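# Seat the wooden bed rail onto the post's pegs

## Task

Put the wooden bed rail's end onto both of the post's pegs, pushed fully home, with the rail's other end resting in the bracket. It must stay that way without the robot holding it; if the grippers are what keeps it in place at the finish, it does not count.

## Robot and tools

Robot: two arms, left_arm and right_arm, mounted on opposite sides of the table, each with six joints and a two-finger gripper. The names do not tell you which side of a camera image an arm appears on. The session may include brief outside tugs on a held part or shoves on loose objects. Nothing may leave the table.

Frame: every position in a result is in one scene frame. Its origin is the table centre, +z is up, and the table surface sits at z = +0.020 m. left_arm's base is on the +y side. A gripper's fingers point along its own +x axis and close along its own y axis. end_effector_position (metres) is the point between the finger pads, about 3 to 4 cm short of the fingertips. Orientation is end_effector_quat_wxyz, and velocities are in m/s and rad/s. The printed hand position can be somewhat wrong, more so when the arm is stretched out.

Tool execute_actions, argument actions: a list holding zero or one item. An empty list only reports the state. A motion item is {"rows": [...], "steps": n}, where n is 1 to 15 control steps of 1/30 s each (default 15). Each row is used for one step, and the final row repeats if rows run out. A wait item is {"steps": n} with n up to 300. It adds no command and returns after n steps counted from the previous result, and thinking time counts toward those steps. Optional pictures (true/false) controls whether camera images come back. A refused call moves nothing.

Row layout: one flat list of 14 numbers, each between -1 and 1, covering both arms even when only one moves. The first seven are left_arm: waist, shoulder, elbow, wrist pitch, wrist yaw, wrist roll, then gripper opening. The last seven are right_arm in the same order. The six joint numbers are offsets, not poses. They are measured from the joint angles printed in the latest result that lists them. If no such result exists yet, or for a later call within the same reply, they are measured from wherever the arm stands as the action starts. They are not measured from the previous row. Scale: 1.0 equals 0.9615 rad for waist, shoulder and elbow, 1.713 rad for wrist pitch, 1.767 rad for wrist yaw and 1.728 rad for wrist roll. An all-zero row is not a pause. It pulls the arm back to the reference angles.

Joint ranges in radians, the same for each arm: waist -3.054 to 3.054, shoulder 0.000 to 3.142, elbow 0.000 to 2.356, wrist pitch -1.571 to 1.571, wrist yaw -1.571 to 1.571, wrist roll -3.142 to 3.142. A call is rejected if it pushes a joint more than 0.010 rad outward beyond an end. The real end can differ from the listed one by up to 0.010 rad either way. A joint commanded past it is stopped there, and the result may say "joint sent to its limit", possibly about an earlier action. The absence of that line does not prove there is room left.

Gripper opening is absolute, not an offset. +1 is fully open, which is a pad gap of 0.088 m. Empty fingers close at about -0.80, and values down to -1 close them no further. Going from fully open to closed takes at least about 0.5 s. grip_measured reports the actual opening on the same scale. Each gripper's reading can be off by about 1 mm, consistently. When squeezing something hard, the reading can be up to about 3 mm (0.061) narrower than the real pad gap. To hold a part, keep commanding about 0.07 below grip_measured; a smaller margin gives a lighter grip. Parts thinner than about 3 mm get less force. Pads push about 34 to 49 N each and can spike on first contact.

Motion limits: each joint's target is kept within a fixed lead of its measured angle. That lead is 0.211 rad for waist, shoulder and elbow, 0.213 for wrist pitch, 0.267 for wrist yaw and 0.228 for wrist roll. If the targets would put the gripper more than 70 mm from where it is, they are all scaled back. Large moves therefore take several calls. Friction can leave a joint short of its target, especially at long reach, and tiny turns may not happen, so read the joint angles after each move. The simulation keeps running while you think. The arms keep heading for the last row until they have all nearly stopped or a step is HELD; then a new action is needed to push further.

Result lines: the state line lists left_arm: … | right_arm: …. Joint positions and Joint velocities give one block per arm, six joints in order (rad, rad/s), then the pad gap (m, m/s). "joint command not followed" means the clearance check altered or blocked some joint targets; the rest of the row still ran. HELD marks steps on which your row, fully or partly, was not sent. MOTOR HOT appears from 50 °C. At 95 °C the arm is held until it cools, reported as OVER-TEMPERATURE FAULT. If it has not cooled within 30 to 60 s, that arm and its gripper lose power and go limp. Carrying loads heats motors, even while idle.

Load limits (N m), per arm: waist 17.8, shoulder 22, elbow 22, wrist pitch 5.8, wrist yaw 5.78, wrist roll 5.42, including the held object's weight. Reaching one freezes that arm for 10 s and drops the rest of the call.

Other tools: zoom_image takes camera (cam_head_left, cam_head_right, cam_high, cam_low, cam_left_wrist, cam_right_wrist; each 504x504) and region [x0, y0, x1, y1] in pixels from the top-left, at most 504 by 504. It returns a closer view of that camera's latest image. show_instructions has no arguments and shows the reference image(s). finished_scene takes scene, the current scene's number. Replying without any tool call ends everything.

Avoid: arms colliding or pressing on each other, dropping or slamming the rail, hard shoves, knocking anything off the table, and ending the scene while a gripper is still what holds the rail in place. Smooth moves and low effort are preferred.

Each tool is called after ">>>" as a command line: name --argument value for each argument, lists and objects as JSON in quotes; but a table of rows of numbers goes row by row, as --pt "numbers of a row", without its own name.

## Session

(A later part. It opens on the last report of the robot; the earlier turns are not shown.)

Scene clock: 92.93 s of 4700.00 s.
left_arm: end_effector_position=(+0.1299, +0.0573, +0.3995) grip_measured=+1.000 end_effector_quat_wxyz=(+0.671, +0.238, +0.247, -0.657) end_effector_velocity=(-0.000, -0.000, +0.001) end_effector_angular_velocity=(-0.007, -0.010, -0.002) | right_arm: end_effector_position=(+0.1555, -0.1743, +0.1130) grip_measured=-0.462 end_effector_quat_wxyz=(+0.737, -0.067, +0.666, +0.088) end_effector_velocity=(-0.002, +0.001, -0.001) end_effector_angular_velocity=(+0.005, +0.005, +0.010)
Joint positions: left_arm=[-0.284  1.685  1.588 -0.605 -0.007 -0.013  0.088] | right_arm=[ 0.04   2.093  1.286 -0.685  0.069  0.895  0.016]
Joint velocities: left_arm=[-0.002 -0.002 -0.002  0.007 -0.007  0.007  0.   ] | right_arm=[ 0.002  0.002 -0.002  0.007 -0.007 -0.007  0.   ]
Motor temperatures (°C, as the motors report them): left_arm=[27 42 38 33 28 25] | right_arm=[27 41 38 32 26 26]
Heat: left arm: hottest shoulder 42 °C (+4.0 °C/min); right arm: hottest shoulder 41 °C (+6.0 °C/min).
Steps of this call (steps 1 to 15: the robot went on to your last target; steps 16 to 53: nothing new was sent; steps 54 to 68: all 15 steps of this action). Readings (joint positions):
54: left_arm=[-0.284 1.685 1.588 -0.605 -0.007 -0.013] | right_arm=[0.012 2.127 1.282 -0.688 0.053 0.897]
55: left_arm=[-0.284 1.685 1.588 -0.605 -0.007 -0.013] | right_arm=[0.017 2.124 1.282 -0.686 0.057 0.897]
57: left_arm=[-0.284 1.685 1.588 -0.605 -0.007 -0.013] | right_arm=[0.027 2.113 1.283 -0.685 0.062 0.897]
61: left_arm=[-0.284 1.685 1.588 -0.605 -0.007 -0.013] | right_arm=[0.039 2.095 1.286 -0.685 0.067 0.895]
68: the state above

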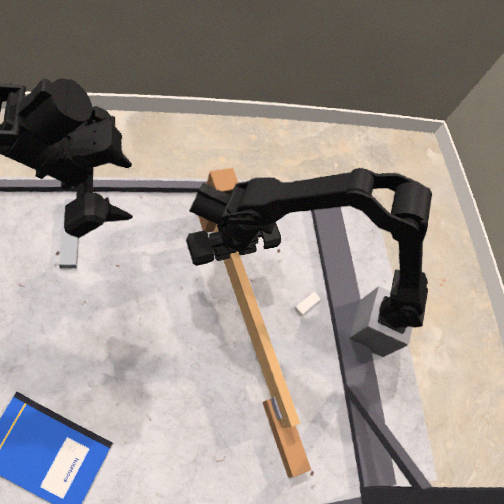

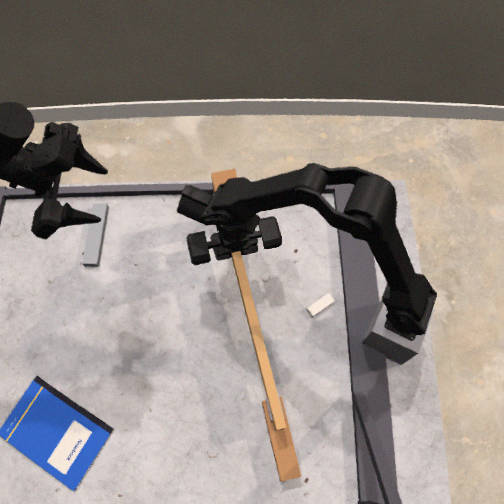

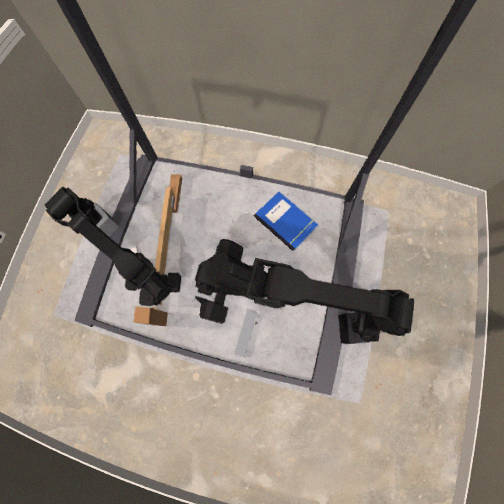

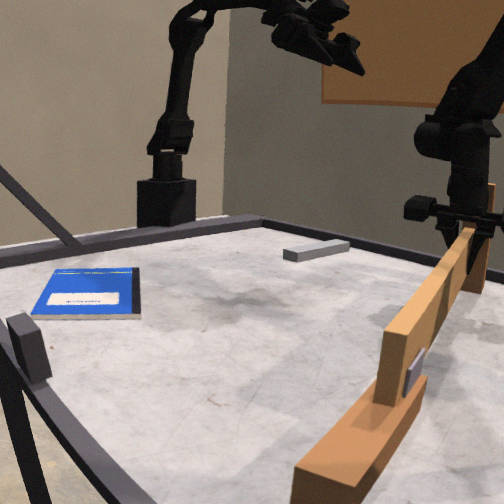

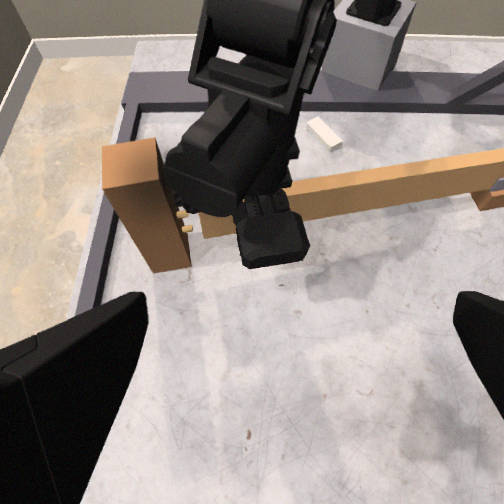

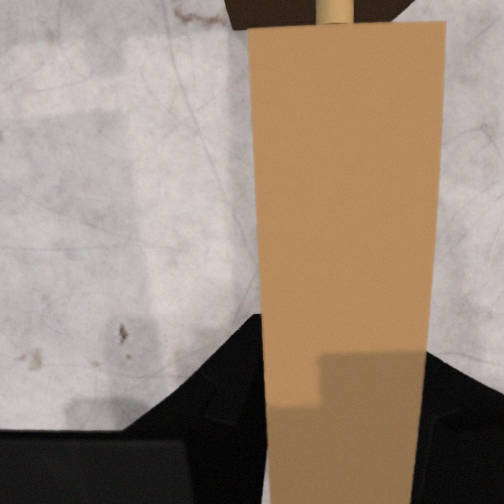

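>>> execute_actions --actions '[{"rows": [[0,0,0,0,0,0,1,-0.045,0,0,0.004,0.003,0.008,-0.7]], "steps": 15}]'

Scene clock: 94.70 s of 4700.00 s.
left_arm: end_effector_position=(+0.1299, +0.0573, +0.3995) grip_measured=+1.000 end_effector_quat_wxyz=(+0.671, +0.238, +0.247, -0.657) end_effector_velocity=(-0.000, +0.002, +0.001) end_effector_angular_velocity=(+0.002, +0.001, +0.008) | right_arm: end_effector_position=(+0.1616, -0.1787, +0.1127) grip_measured=-0.462 end_effector_quat_wxyz=(+0.736, -0.061, +0.669, +0.080) end_effector_velocity=(+0.001, -0.003, +0.000) end_effector_angular_velocity=(-0.011, -0.003, +0.004)
Joint positions: left_arm=[-0.284  1.685  1.588 -0.605 -0.007 -0.013  0.088] | right_arm=[ 0.019  2.093  1.286 -0.688  0.065  0.895  0.016]
Joint velocities: left_arm=[-0.002 -0.007 -0.002 -0.007 -0.007 -0.007  0.   ] | right_arm=[-0.002 -0.002 -0.002 -0.007  0.007 -0.007 -0.   ]
Motor temperatures (°C, as the motors report them): left_arm=[27 42 38 33 28 25] | right_arm=[27 42 38 32 26 26]
Heat: left arm: hottest shoulder 42 °C (+4.1 °C/min); right arm: hottest shoulder 42 °C (+7.1 °C/min).
Steps of this call (steps 1 to 15: the robot went on to your last target; steps 16 to 38: nothing new was sent; steps 39 to 53: all 15 steps of this action). Readings (joint positions):
39: left_arm=[-0.284 1.685 1.588 -0.605 -0.007 -0.013] | right_arm=[0.037 2.093 1.286 -0.685 0.067 0.895]
40: left_arm=[-0.284 1.685 1.588 -0.605 -0.007 -0.013] | right_arm=[0.032 2.093 1.286 -0.685 0.066 0.895]
42: left_arm=[-0.284 1.685 1.588 -0.605 -0.007 -0.013] | right_arm=[0.020 2.093 1.286 -0.686 0.065 0.892]
46: left_arm=[-0.284 1.685 1.588 -0.605 -0.007 -0.013] | right_arm=[0.019 2.093 1.286 -0.688 0.065 0.895]
53: the state above

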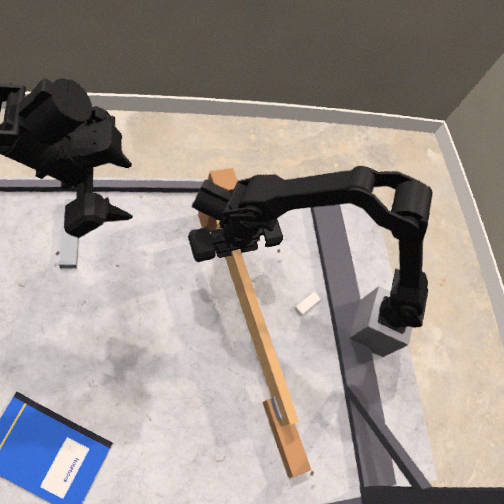

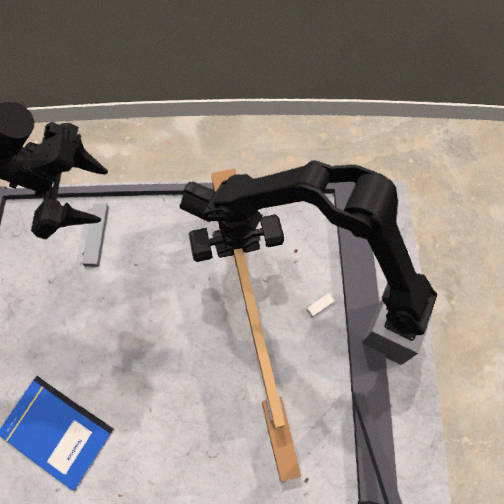

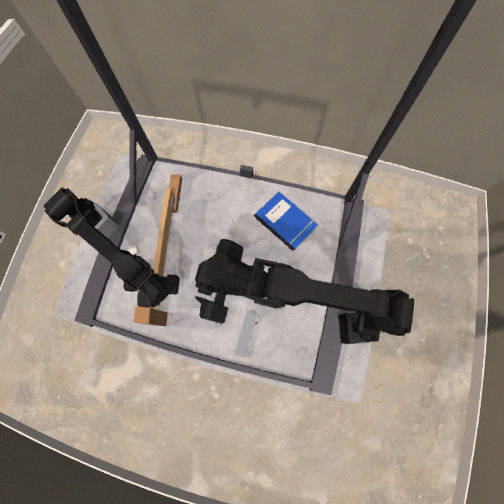

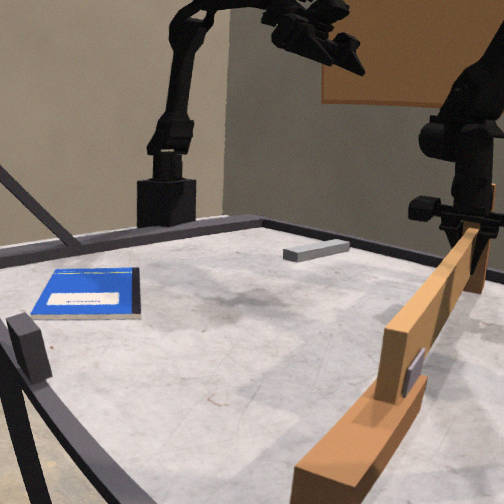

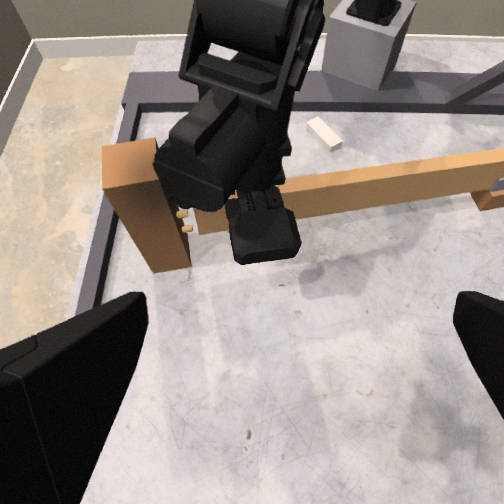

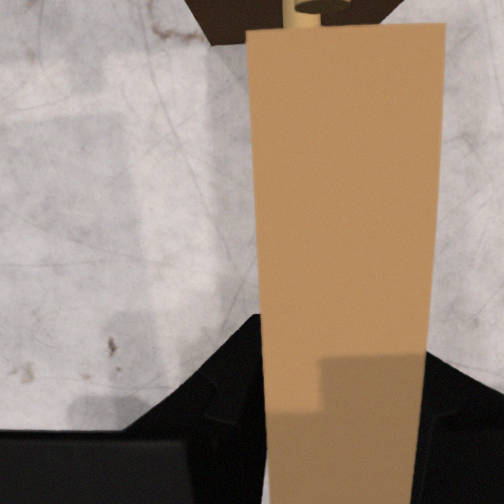

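>>> zoom_image --camera "cam_left_wrist" --region '[150, 160, 270, 280]'

Region (150, 160, 270, 280) of cam_left_wrist's 504x504 image, scaled by 4.200, with more detail than that image has.

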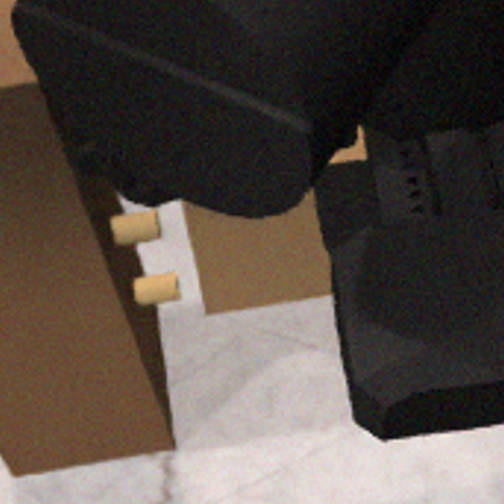

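>>> execute_actions --actions '[{"rows": [[0,0,0,0,0,0,1,0.04,0,0,0,0,0,-0.7],[0,0,0,0,0,0,1,0.04,0.05,0.03,0,-0.02,0,-0.7],[0,0,0,0,0,0,1,0.04,0.13,0.06,0,-0.04,0,-0.7]], "steps": 15}]' --pictures false

>>> execute_actions --actions '[{"steps": 10}]'

Scene clock: 103.13 s of 4700.00 s.
left_arm: end_effector_position=(+0.1299, +0.0573, +0.3995) grip_measured=+1.000 end_effector_quat_wxyz=(+0.671, +0.238, +0.247, -0.657) end_effector_velocity=(-0.000, +0.002, -0.001) end_effector_angular_velocity=(+0.007, +0.001, +0.008) | right_arm: end_effector_position=(+0.1549, -0.1694, +0.0851) grip_measured=-0.462 end_effector_quat_wxyz=(+0.718, -0.077, +0.687, +0.082) end_effector_velocity=(-0.001, +0.003, +0.001) end_effector_angular_velocity=(+0.014, +0.001, -0.005)
Joint positions: left_arm=[-0.284  1.685  1.588 -0.605 -0.007 -0.013  0.088] | right_arm=[ 0.033  2.198  1.334 -0.678  0.032  0.884  0.016]
Joint velocities: left_arm=[-0.002 -0.002 -0.002 -0.007 -0.007 -0.007  0.   ] | right_arm=[ 0.002 -0.002  0.002  0.007 -0.007  0.007 -0.   ]
Motor temperatures (°C, as the motors report them): left_arm=[27 43 38 34 28 25] | right_arm=[28 42 37 32 26 26]
Heat: left arm: hottest shoulder 43 °C (+5.0 °C/min); right arm: hottest shoulder 42 °C (+6.0 °C/min).
Steps of this call (steps 1 to 15: the robot went on to your last target; steps 16 to 90: nothing new was sent; then 4.93 s passed at rest; steps 91 to 105: all 15 steps of this action). Readings (joint positions):
91: left_arm=[-0.284 1.685 1.588 -0.605 -0.007 -0.013] | right_arm=[0.022 2.093 1.286 -0.688 0.068 0.895]
92: left_arm=[-0.284 1.685 1.588 -0.605 -0.007 -0.013] | right_arm=[0.026 2.099 1.288 -0.686 0.065 0.895]
94: left_arm=[-0.284 1.685 1.588 -0.605 -0.007 -0.013] | right_arm=[0.036 2.140 1.315 -0.683 0.039 0.887]
98: left_arm=[-0.284 1.685 1.588 -0.605 -0.007 -0.013] | right_arm=[0.032 2.195 1.332 -0.678 0.034 0.884]
105: the state above

Scene clock: 103.47 s of 4700.00 s.
left_arm: end_effector_position=(+0.1299, +0.0573, +0.3995) grip_measured=+1.000 end_effector_quat_wxyz=(+0.671, +0.238, +0.247, -0.657) end_effector_velocity=(-0.002, +0.002, -0.001) end_effector_angular_velocity=(+0.007, +0.001, +0.003) | right_arm: end_effector_position=(+0.1549, -0.1694, +0.0851) grip_measured=-0.462 end_effector_quat_wxyz=(+0.718, -0.077, +0.687, +0.082) end_effector_velocity=(-0.001, -0.002, +0.000) end_effector_angular_velocity=(-0.004, +0.010, +0.005)
Joint positions: left_arm=[-0.284  1.685  1.588 -0.605 -0.007 -0.013  0.088] | right_arm=[ 0.033  2.199  1.334 -0.678  0.032  0.884  0.016]
Joint velocities: left_arm=[-0.007 -0.002 -0.002 -0.007 -0.007 -0.007  0.   ] | right_arm=[-0.002 -0.002 -0.002 -0.007 -0.007 -0.007  0.   ]
Motor temperatures (°C, as the motors report them): left_arm=[27 43 38 34 28 25] | right_arm=[28 42 37 32 26 26]
Heat: left arm: hottest shoulder 43 °C (+5.0 °C/min); right arm: hottest shoulder 42 °C (+6.0 °C/min).
Steps of this call (steps 1 to 10: the robot went on to your last target). Readings (joint positions):
1: left_arm=[-0.284 1.685 1.588 -0.605 -0.007 -0.013] | right_arm=[0.033 2.198 1.334 -0.678 0.032 0.884]
2: left_arm=[-0.284 1.685 1.588 -0.605 -0.007 -0.013] | right_arm=[0.033 2.198 1.334 -0.678 0.032 0.884]
4: left_arm=[-0.284 1.685 1.588 -0.605 -0.007 -0.013] | right_arm=[0.033 2.199 1.334 -0.678 0.032 0.884]
8: left_arm=[-0.284 1.685 1.588 -0.605 -0.007 -0.013] | right_arm=[0.033 2.199 1.334 -0.678 0.032 0.884]
10: the state above

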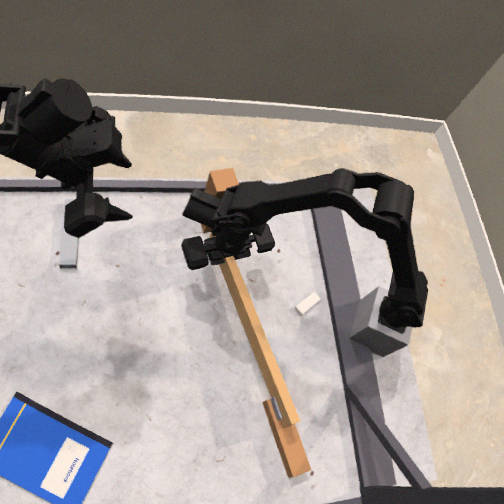

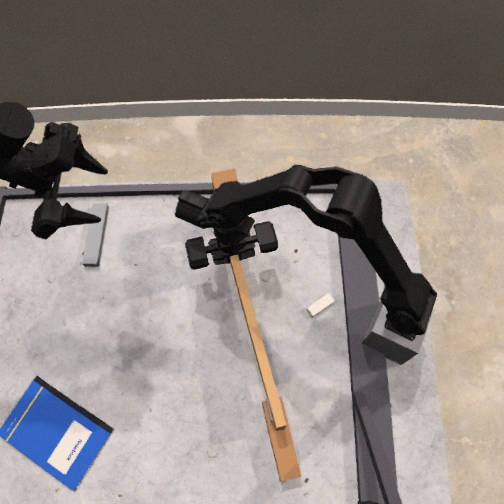

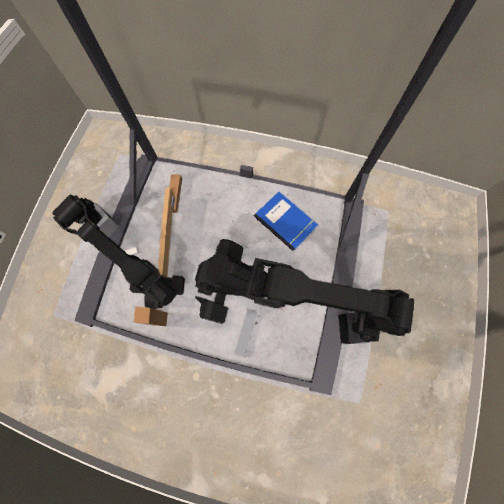

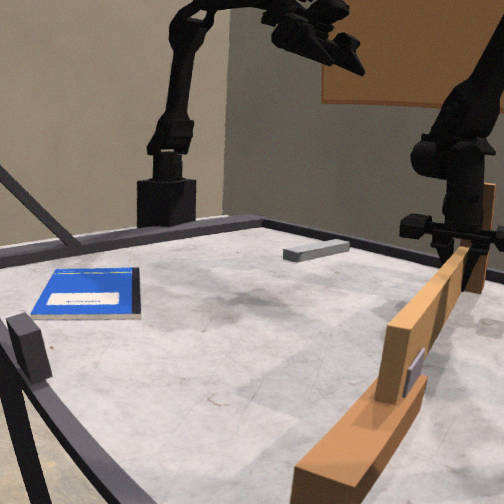

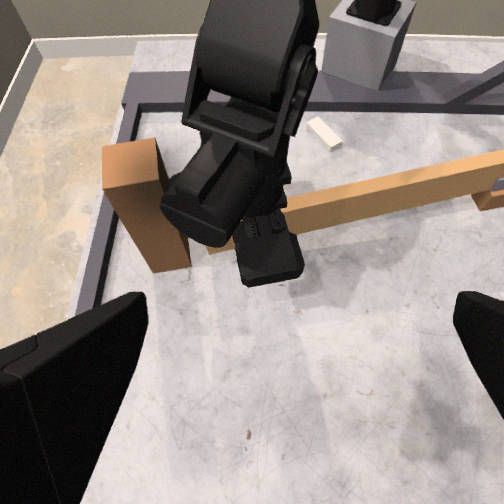

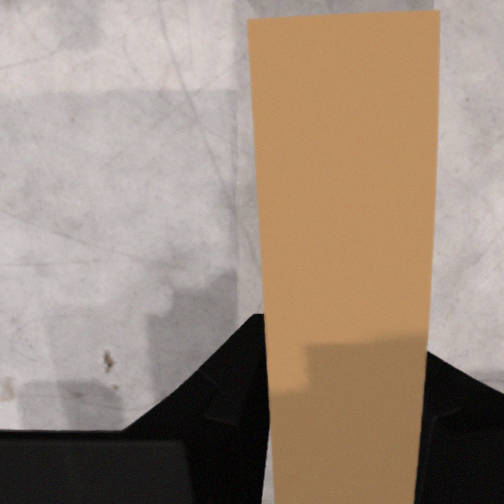

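>>> execute_actions --actions '[{"rows": [[0,0,0,0,0,0,1,0,0,0,0,0,0,0.2]], "steps": 12}]' --pictures false

>>> execute_actions --actions '[{"rows": [[0,0,0,0,0,0,1,0.135,-0.05,-0.085,0,0,-0.07,0.2]], "steps": 15}]'

Scene clock: 107.00 s of 4700.00 s.
left_arm: end_effector_position=(+0.1299, +0.0573, +0.3995) grip_measured=+1.000 end_effector_quat_wxyz=(+0.671, +0.238, +0.247, -0.657) end_effector_velocity=(-0.000, +0.004, -0.006) end_effector_angular_velocity=(+0.027, -0.010, -0.002) | right_arm: end_effector_position=(+0.1535, -0.1693, +0.0850) grip_measured=+0.185 end_effector_quat_wxyz=(+0.716, -0.078, +0.689, +0.082) end_effector_velocity=(+0.000, +0.001, +0.000) end_effector_angular_velocity=(+0.009, +0.003, +0.020)
Joint positions: left_arm=[-0.284  1.685  1.588 -0.605 -0.007 -0.013  0.088] | right_arm=[ 0.034  2.199  1.334 -0.681  0.028  0.885  0.048]
Joint velocities: left_arm=[-0.002 -0.002 -0.007 -0.022 -0.007  0.007  0.   ] | right_arm=[-0.002 -0.002 -0.002  0.007 -0.007 -0.022  0.007]
Motor temperatures (°C, as the motors report them): left_arm=[27 43 38 34 28 25] | right_arm=[28 42 37 32 26 26]
Heat: left arm: hottest shoulder 43 °C (+5.0 °C/min); right arm: hottest shoulder 42 °C (+5.0 °C/min).
Steps of this call (steps 1 to 15: the robot went on to your last target; steps 16 to 90: nothing new was sent; then 0.13 s passed at rest; steps 91 to 102: all 12 steps of this action). Readings (joint positions):
91: left_arm=[-0.284 1.685 1.588 -0.605 -0.007 -0.013] | right_arm=[0.032 2.199 1.334 -0.680 0.029 0.885]
92: left_arm=[-0.284 1.685 1.588 -0.605 -0.007 -0.013] | right_arm=[0.033 2.199 1.334 -0.681 0.020 0.885]
94: left_arm=[-0.284 1.685 1.588 -0.605 -0.007 -0.013] | right_arm=[0.034 2.199 1.334 -0.681 0.020 0.885]
98: left_arm=[-0.284 1.685 1.588 -0.605 -0.007 -0.013] | right_arm=[0.034 2.199 1.334 -0.681 0.027 0.885]
102: the state above

Scene clock: 107.50 s of 4700.00 s.
left_arm: end_effector_position=(+0.1299, +0.0573, +0.3995) grip_measured=+1.000 end_effector_quat_wxyz=(+0.671, +0.238, +0.247, -0.657) end_effector_velocity=(-0.000, +0.002, -0.001) end_effector_angular_velocity=(+0.007, +0.001, +0.008) | right_arm: end_effector_position=(+0.1000, -0.1696, +0.0820) grip_measured=+0.197 end_effector_quat_wxyz=(+0.693, -0.175, +0.681, +0.157) end_effector_velocity=(+0.003, +0.002, +0.004) end_effector_angular_velocity=(+0.013, -0.012, +0.020)
Joint positions: left_arm=[-0.284  1.685  1.588 -0.605 -0.007 -0.013  0.088] | right_arm=[ 0.166  2.167  1.263 -0.681  0.028  0.769  0.049]
Joint velocities: left_arm=[-0.002 -0.002 -0.002 -0.007 -0.007 -0.007  0.   ] | right_arm=[-0.002 -0.012 -0.002  0.007  0.007 -0.022  0.   ]
Motor temperatures (°C, as the motors report them): left_arm=[27 43 38 34 28 25] | right_arm=[28 42 37 32 26 26]
Heat: left arm: hottest shoulder 43 °C (+5.1 °C/min); right arm: hottest shoulder 42 °C (+5.1 °C/min).
Steps of this call (steps 1 to 15: all 15 steps of this action). Readings (joint positions):
1: left_arm=[-0.284 1.685 1.588 -0.605 -0.007 -0.013] | right_arm=[0.043 2.193 1.321 -0.672 0.036 0.856]
2: left_arm=[-0.284 1.685 1.588 -0.605 -0.007 -0.013] | right_arm=[0.065 2.185 1.306 -0.674 0.036 0.828]
4: left_arm=[-0.284 1.685 1.588 -0.605 -0.007 -0.013] | right_arm=[0.122 2.174 1.281 -0.681 0.031 0.797]
8: left_arm=[-0.284 1.685 1.588 -0.605 -0.007 -0.013] | right_arm=[0.172 2.172 1.265 -0.681 0.028 0.774]
15: the state above

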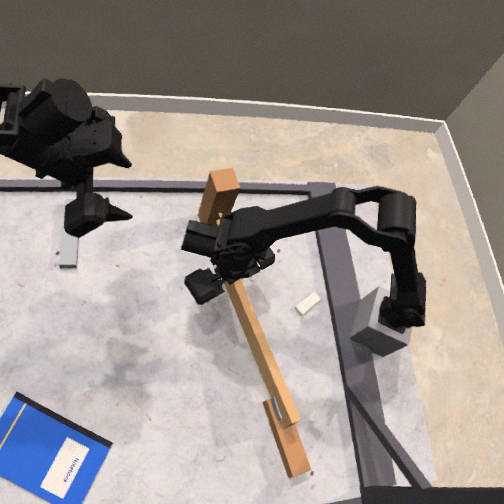

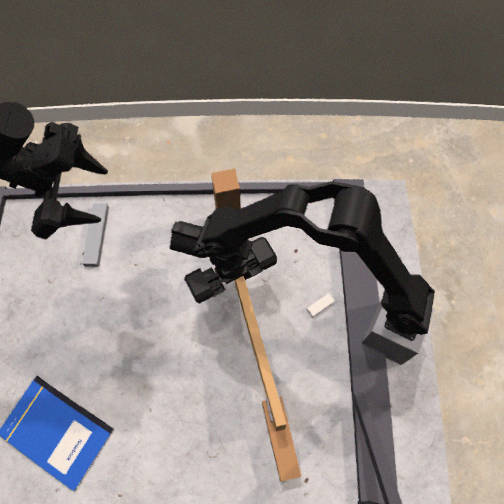

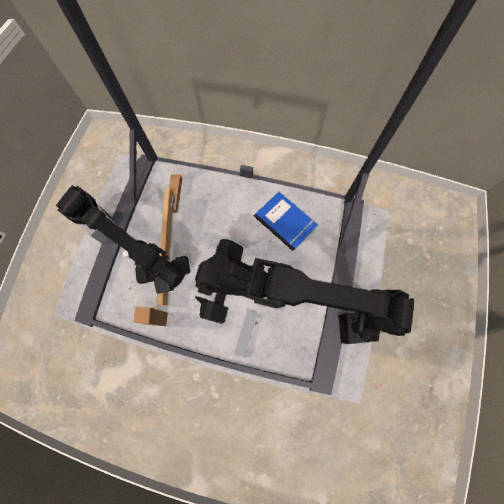

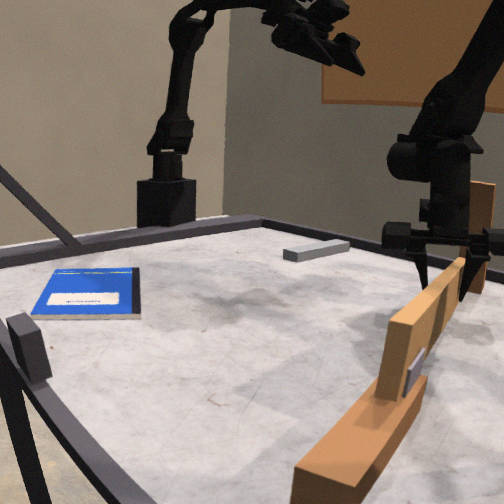

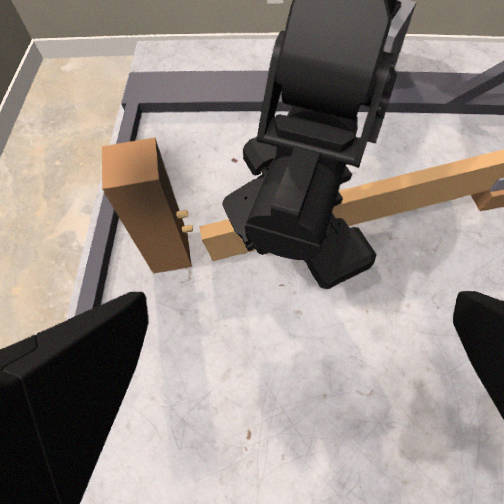

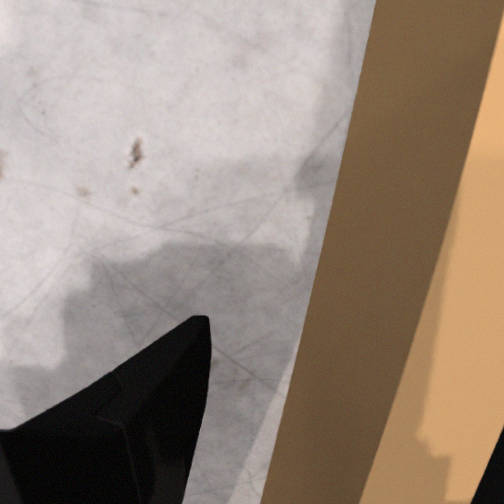

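>>> execute_actions --actions '[{"rows": [[0,0,0,0,0,0,1,0,-0.065,-0.085,0.058,0,0.145,0.2]], "steps": 15}]'

Scene clock: 111.47 s of 4700.00 s.
left_arm: end_effector_position=(+0.1299, +0.0573, +0.3995) grip_measured=+1.000 end_effector_quat_wxyz=(+0.671, +0.238, +0.247, -0.657) end_effector_velocity=(-0.000, +0.002, -0.003) end_effector_angular_velocity=(+0.012, -0.010, -0.002) | right_arm: end_effector_position=(+0.1005, -0.1682, +0.0840) grip_measured=+0.197 end_effector_quat_wxyz=(+0.720, -0.066, +0.684, +0.095) end_effector_velocity=(+0.003, -0.004, +0.001) end_effector_angular_velocity=(-0.008, -0.004, -0.030)
Joint positions: left_arm=[-0.284  1.685  1.588 -0.605 -0.007 -0.013  0.088] | right_arm=[ 0.166  2.121  1.193 -0.585  0.028  1.014  0.049]
Joint velocities: left_arm=[-0.002 -0.002 -0.007 -0.007 -0.007  0.007  0.   ] | right_arm=[-0.007 -0.007 -0.007 -0.007  0.007  0.022 -0.   ]
Motor temperatures (°C, as the motors report them): left_arm=[27 43 38 34 28 25] | right_arm=[28 44 37 32 26 26]
Heat: left arm: hottest shoulder 43 °C (+5.1 °C/min); right arm: hottest shoulder 44 °C (+6.1 °C/min).
Steps of this call (steps 1 to 15: the robot went on to your last target; steps 16 to 90: nothing new was sent; then 0.47 s passed at rest; steps 91 to 105: all 15 steps of this action). Readings (joint positions):
91: left_arm=[-0.284 1.685 1.588 -0.605 -0.007 -0.013] | right_arm=[0.166 2.157 1.245 -0.649 0.028 0.829]
92: left_arm=[-0.284 1.685 1.588 -0.605 -0.007 -0.013] | right_arm=[0.166 2.147 1.228 -0.631 0.028 0.887]
94: left_arm=[-0.284 1.685 1.588 -0.605 -0.007 -0.013] | right_arm=[0.166 2.131 1.207 -0.609 0.028 0.955]
98: left_arm=[-0.284 1.685 1.588 -0.605 -0.007 -0.013] | right_arm=[0.166 2.122 1.197 -0.589 0.028 1.001]
105: the state above

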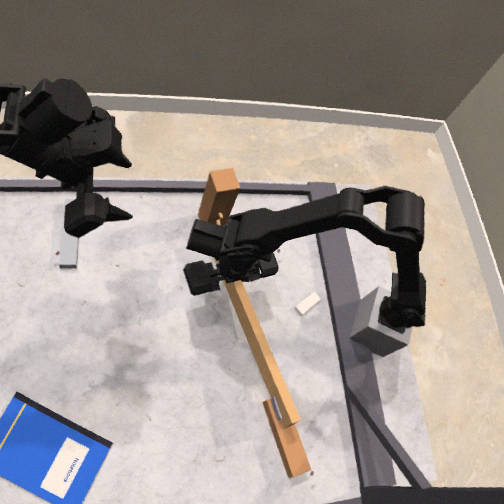

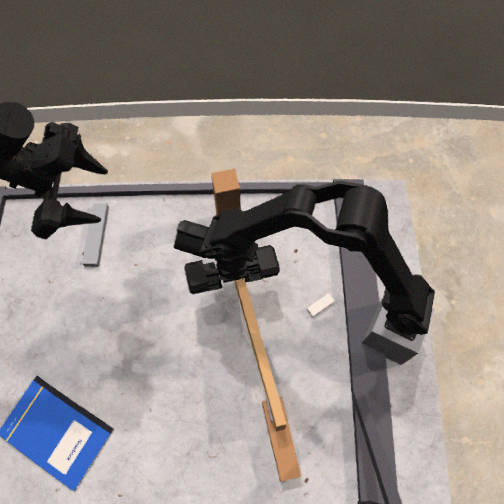

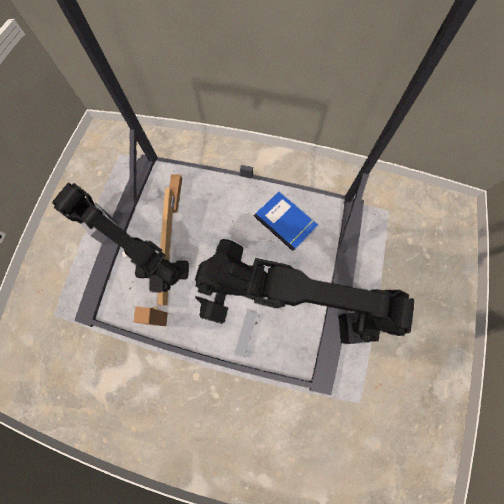

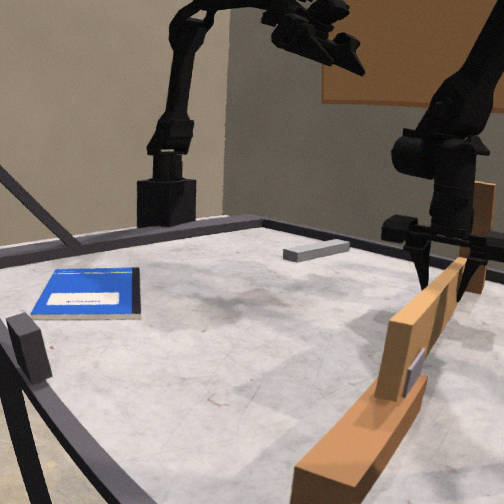

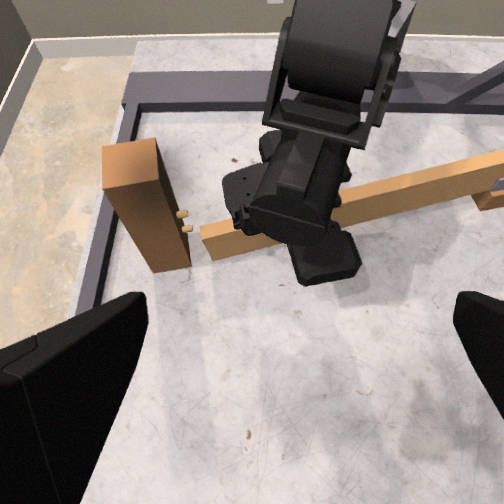

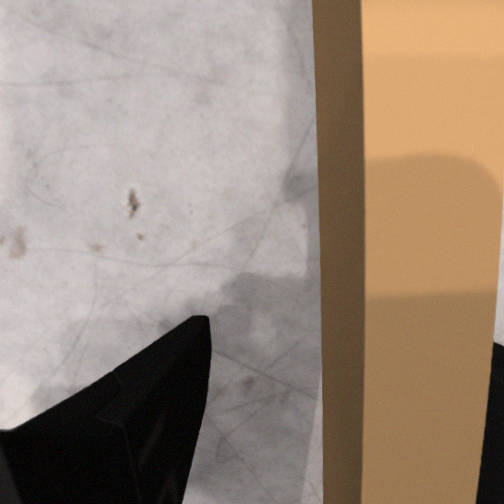

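Retract ~1 cm more.

>>> execute_actions --actions '[{"rows": [[0,0,0,0,0,0,1,0,-0.04,-0.055,0.01,0,0,0.2]], "steps": 15}]'

Scene clock: 113.10 s of 4700.00 s.
left_arm: end_effector_position=(+0.1299, +0.0573, +0.3995) grip_measured=+1.000 end_effector_quat_wxyz=(+0.671, +0.238, +0.247, -0.657) end_effector_velocity=(-0.002, +0.002, -0.001) end_effector_angular_velocity=(+0.007, +0.010, -0.003) | right_arm: end_effector_position=(+0.0976, -0.1769, +0.0832) grip_measured=+0.197 end_effector_quat_wxyz=(+0.719, -0.067, +0.685, +0.093) end_effector_velocity=(+0.000, -0.004, +0.001) end_effector_angular_velocity=(-0.005, +0.009, +0.000)
Joint positions: left_arm=[-0.284  1.685  1.588 -0.605 -0.007 -0.013  0.088] | right_arm=[ 0.166  2.098  1.151 -0.57   0.028  1.015  0.049]
Joint velocities: left_arm=[-0.002 -0.002 -0.002 -0.007  0.007 -0.007  0.   ] | right_arm=[-0.007 -0.007 -0.007 -0.007 -0.007 -0.007  0.   ]
Motor temperatures (°C, as the motors report them): left_arm=[27 44 38 34 28 25] | right_arm=[27 44 37 32 26 26]
Heat: left arm: hottest shoulder 44 °C (+6.0 °C/min); right arm: hottest shoulder 44 °C (+6.0 °C/min).
Steps of this call (steps 1 to 15: the robot went on to your last target; steps 16 to 34: nothing new was sent; steps 35 to 49: all 15 steps of this action). Readings (joint positions):
35: left_arm=[-0.284 1.685 1.588 -0.605 -0.007 -0.013] | right_arm=[0.166 2.116 1.184 -0.574 0.028 1.015]
36: left_arm=[-0.284 1.685 1.588 -0.605 -0.007 -0.013] | right_arm=[0.166 2.110 1.174 -0.573 0.028 1.015]
38: left_arm=[-0.284 1.685 1.588 -0.605 -0.007 -0.013] | right_arm=[0.166 2.102 1.160 -0.573 0.028 1.015]
42: left_arm=[-0.284 1.685 1.588 -0.605 -0.007 -0.013] | right_arm=[0.166 2.100 1.152 -0.571 0.028 1.015]
49: the state above

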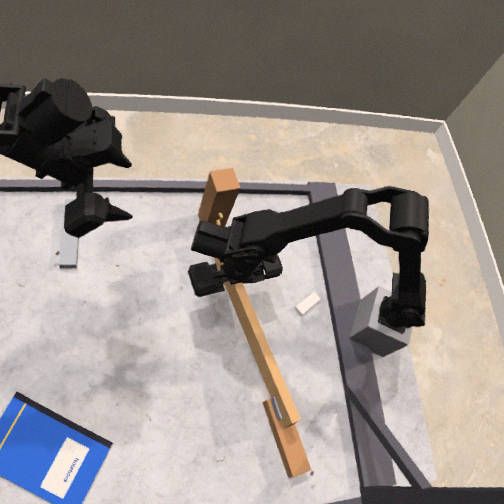

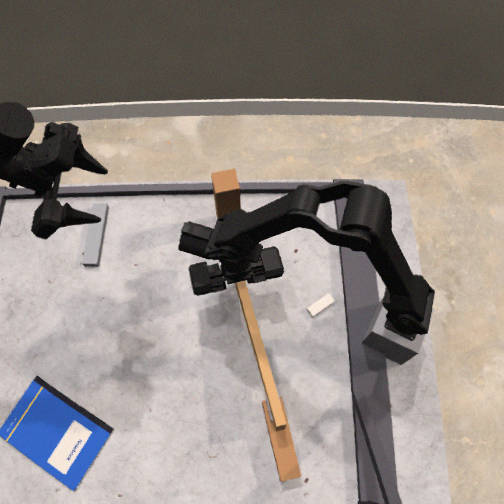

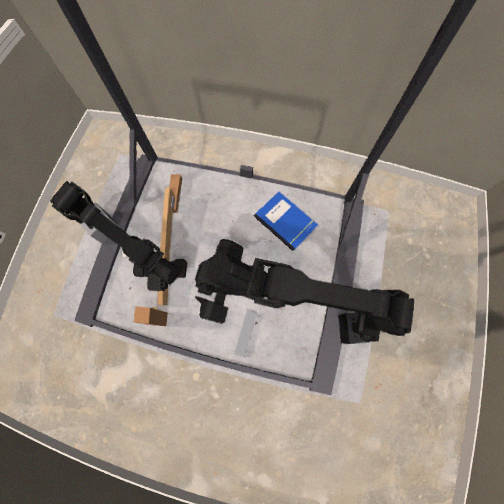

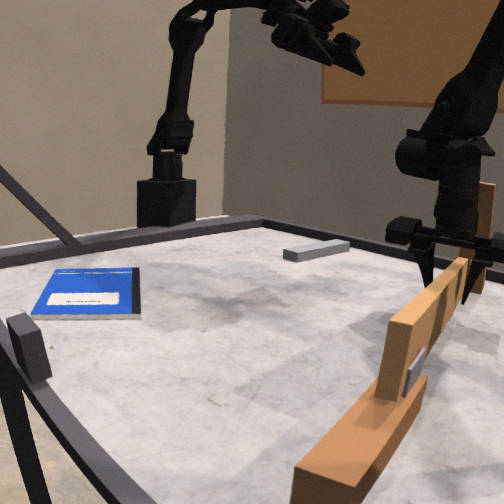

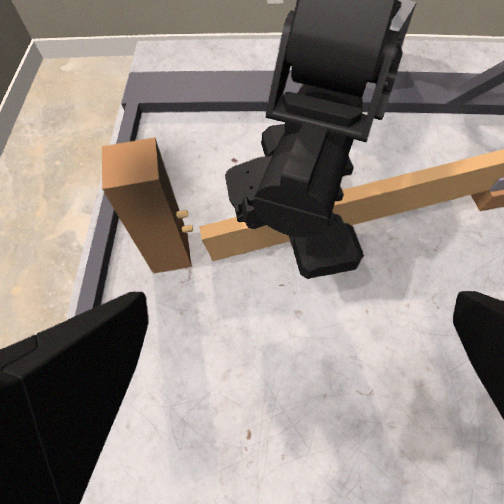

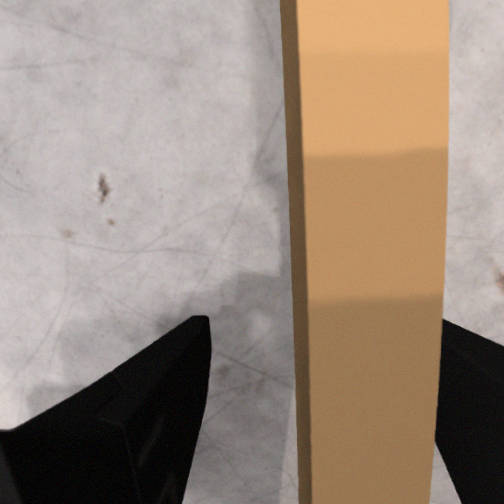

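>>> execute_actions --actions '[{"rows": [[0,0,0,0,0,0,1,0,0.04,0,-0.015,-0.03,0,0.2]], "steps": 12}]' --pictures false

>>> execute_actions --actions '[{"rows": [[0,0,0,0,0,0,1,0,0,0,0,0,0,-0.7]], "steps": 15}]' --pictures false

>>> execute_actions --actions '[{"rows": [[0,0,0,0,0,0,1,0,-0.1,0,0.03,0.05,0,-0.7]], "steps": 15}]'

Scene clock: 116.63 s of 4700.00 s.
left_arm: end_effector_position=(+0.1299, +0.0573, +0.3995) grip_measured=+1.000 end_effector_quat_wxyz=(+0.671, +0.238, +0.247, -0.657) end_effector_velocity=(-0.000, -0.001, -0.001) end_effector_angular_velocity=(-0.003, +0.001, +0.008) | right_arm: end_effector_position=(+0.0879, -0.1829, +0.0753) grip_measured=+0.197 end_effector_quat_wxyz=(+0.697, -0.075, +0.708, +0.086) end_effector_velocity=(-0.001, -0.002, +0.000) end_effector_angular_velocity=(-0.004, +0.009, +0.005)
Joint positions: left_arm=[-0.284  1.685  1.588 -0.605 -0.007 -0.013  0.088] | right_arm=[ 0.165  2.122  1.15  -0.592 -0.021  1.015  0.049]
Joint velocities: left_arm=[-0.002  0.002 -0.002  0.007 -0.007 -0.007  0.   ] | right_arm=[-0.002 -0.002 -0.002 -0.007 -0.007 -0.007 -0.   ]
Motor temperatures (°C, as the motors report them): left_arm=[27 44 38 35 28 25] | right_arm=[27 44 36 32 26 26]
Heat: left arm: hottest shoulder 44 °C (+6.0 °C/min); right arm: hottest shoulder 44 °C (+6.0 °C/min).
Steps of this call (steps 1 to 15: the robot went on to your last target; steps 16 to 90: nothing new was sent; then 0.13 s passed at rest; steps 91 to 102: all 12 steps of this action). Readings (joint positions):
91: left_arm=[-0.284 1.685 1.588 -0.605 -0.007 -0.013] | right_arm=[0.165 2.100 1.150 -0.572 0.017 1.015]
92: left_arm=[-0.284 1.685 1.588 -0.605 -0.007 -0.013] | right_arm=[0.165 2.102 1.150 -0.577 0.004 1.015]
94: left_arm=[-0.284 1.685 1.588 -0.605 -0.007 -0.013] | right_arm=[0.165 2.109 1.150 -0.587 -0.009 1.015]
98: left_arm=[-0.284 1.685 1.588 -0.605 -0.007 -0.013] | right_arm=[0.165 2.121 1.150 -0.592 -0.019 1.015]
102: the state above

Scene clock: 117.13 s of 4700.00 s.
left_arm: end_effector_position=(+0.1299, +0.0573, +0.3995) grip_measured=+1.000 end_effector_quat_wxyz=(+0.671, +0.238, +0.247, -0.657) end_effector_velocity=(+0.002, +0.003, -0.002) end_effector_angular_velocity=(+0.017, -0.008, +0.019) | right_arm: end_effector_position=(+0.0883, -0.1847, +0.0752) grip_measured=-0.464 end_effector_quat_wxyz=(+0.697, -0.079, +0.708, +0.084) end_effector_velocity=(-0.001, -0.001, +0.002) end_effector_angular_velocity=(+0.000, +0.008, +0.005)
Joint positions: left_arm=[-0.284  1.685  1.588 -0.605 -0.007 -0.013  0.088] | right_arm=[ 0.164  2.122  1.15  -0.599 -0.017  1.011  0.016]
Joint velocities: left_arm=[-0.002 -0.002  0.002 -0.022 -0.022 -0.007  0.   ] | right_arm=[-0.002 -0.007 -0.002 -0.007 -0.007 -0.007 -0.   ]
Motor temperatures (°C, as the motors report them): left_arm=[27 44 38 35 28 25] | right_arm=[27 44 36 32 26 26]
Heat: left arm: hottest shoulder 44 °C (+5.1 °C/min); right arm: hottest shoulder 44 °C (+5.1 °C/min).
Steps of this call (steps 1 to 15: all 15 steps of this action). Readings (joint positions):
1: left_arm=[-0.284 1.685 1.588 -0.605 -0.007 -0.013] | right_arm=[0.165 2.122 1.150 -0.592 -0.021 1.015]
2: left_arm=[-0.284 1.685 1.588 -0.605 -0.007 -0.013] | right_arm=[0.165 2.122 1.150 -0.592 -0.021 1.015]
4: left_arm=[-0.284 1.685 1.588 -0.605 -0.007 -0.013] | right_arm=[0.165 2.122 1.150 -0.592 -0.021 1.015]
8: left_arm=[-0.284 1.685 1.588 -0.605 -0.007 -0.013] | right_arm=[0.164 2.122 1.150 -0.599 -0.017 1.011]
15: the state above

Scene clock: 117.63 s of 4700.00 s.
left_arm: end_effector_position=(+0.1299, +0.0573, +0.3995) grip_measured=+1.000 end_effector_quat_wxyz=(+0.671, +0.238, +0.247, -0.657) end_effector_velocity=(+0.002, -0.001, +0.003) end_effector_angular_velocity=(-0.012, +0.001, +0.013) | right_arm: end_effector_position=(+0.0913, -0.1815, +0.0884) grip_measured=-0.464 end_effector_quat_wxyz=(+0.719, -0.076, +0.684, +0.097) end_effector_velocity=(-0.002, +0.000, +0.001) end_effector_angular_velocity=(-0.001, +0.007, +0.025)
Joint positions: left_arm=[-0.284  1.685  1.588 -0.605 -0.007 -0.013  0.088] | right_arm=[ 0.18   2.07   1.131 -0.583  0.032  1.012  0.016]
Joint velocities: left_arm=[ 0.002 -0.002  0.002  0.007 -0.007 -0.007  0.   ] | right_arm=[ 0.002 -0.002  0.002 -0.007 -0.007 -0.022 -0.   ]
Motor temperatures (°C, as the motors report them): left_arm=[27 44 38 35 28 25] | right_arm=[27 45 36 32 26 26]
Heat: left arm: hottest shoulder 44 °C (+5.0 °C/min); right arm: hottest shoulder 45 °C (+6.0 °C/min).
Steps of this call (steps 1 to 15: all 15 steps of this action). Readings (joint positions):
1: left_arm=[-0.284 1.685 1.588 -0.605 -0.007 -0.013] | right_arm=[0.165 2.110 1.149 -0.595 -0.010 1.011]
2: left_arm=[-0.284 1.685 1.588 -0.605 -0.007 -0.013] | right_arm=[0.169 2.102 1.144 -0.589 0.005 1.011]
4: left_arm=[-0.284 1.685 1.588 -0.605 -0.007 -0.013] | right_arm=[0.175 2.082 1.138 -0.589 0.020 1.011]
8: left_arm=[-0.284 1.685 1.588 -0.605 -0.007 -0.013] | right_arm=[0.180 2.071 1.132 -0.585 0.030 1.011]
15: the state above

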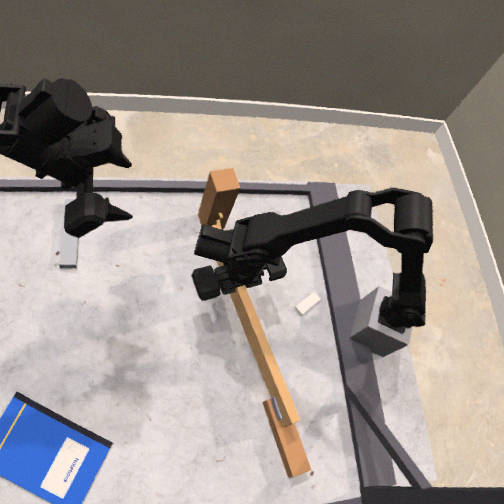

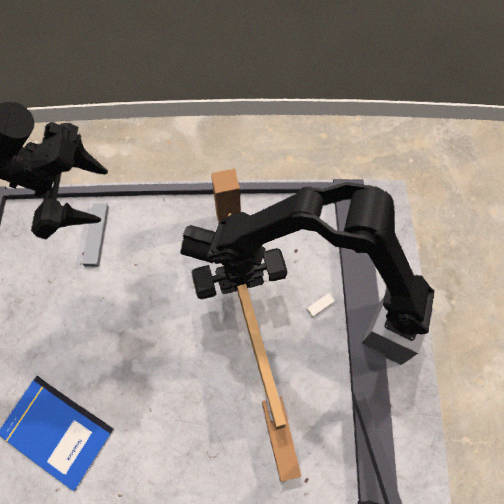

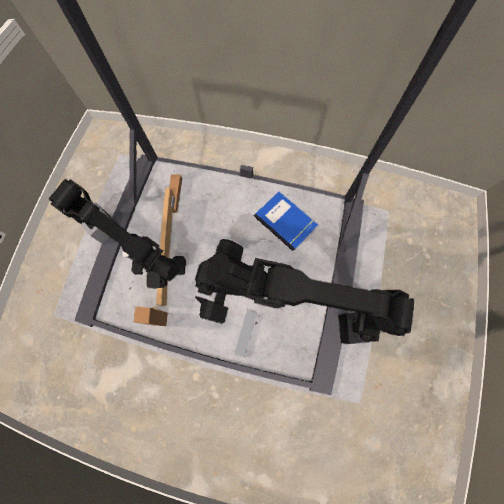

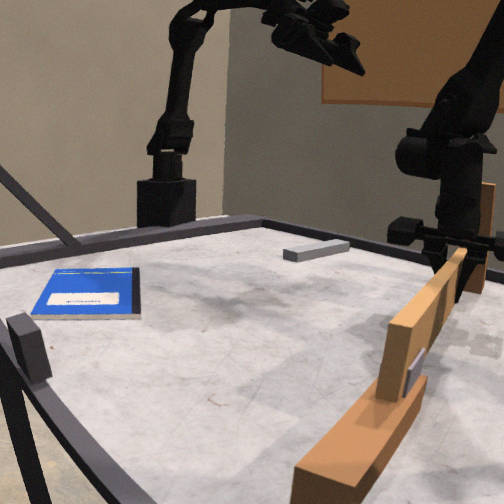

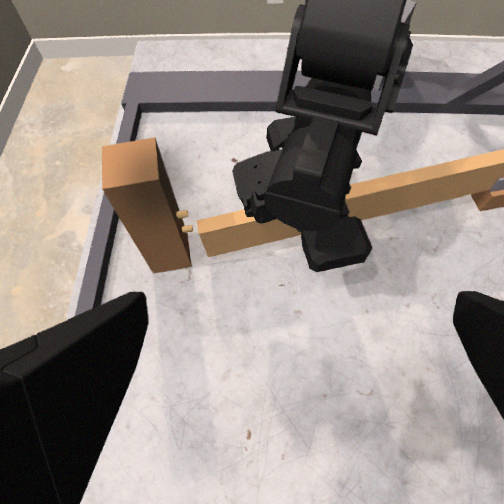

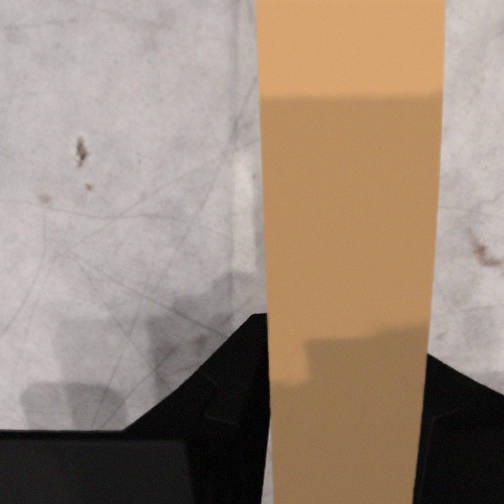

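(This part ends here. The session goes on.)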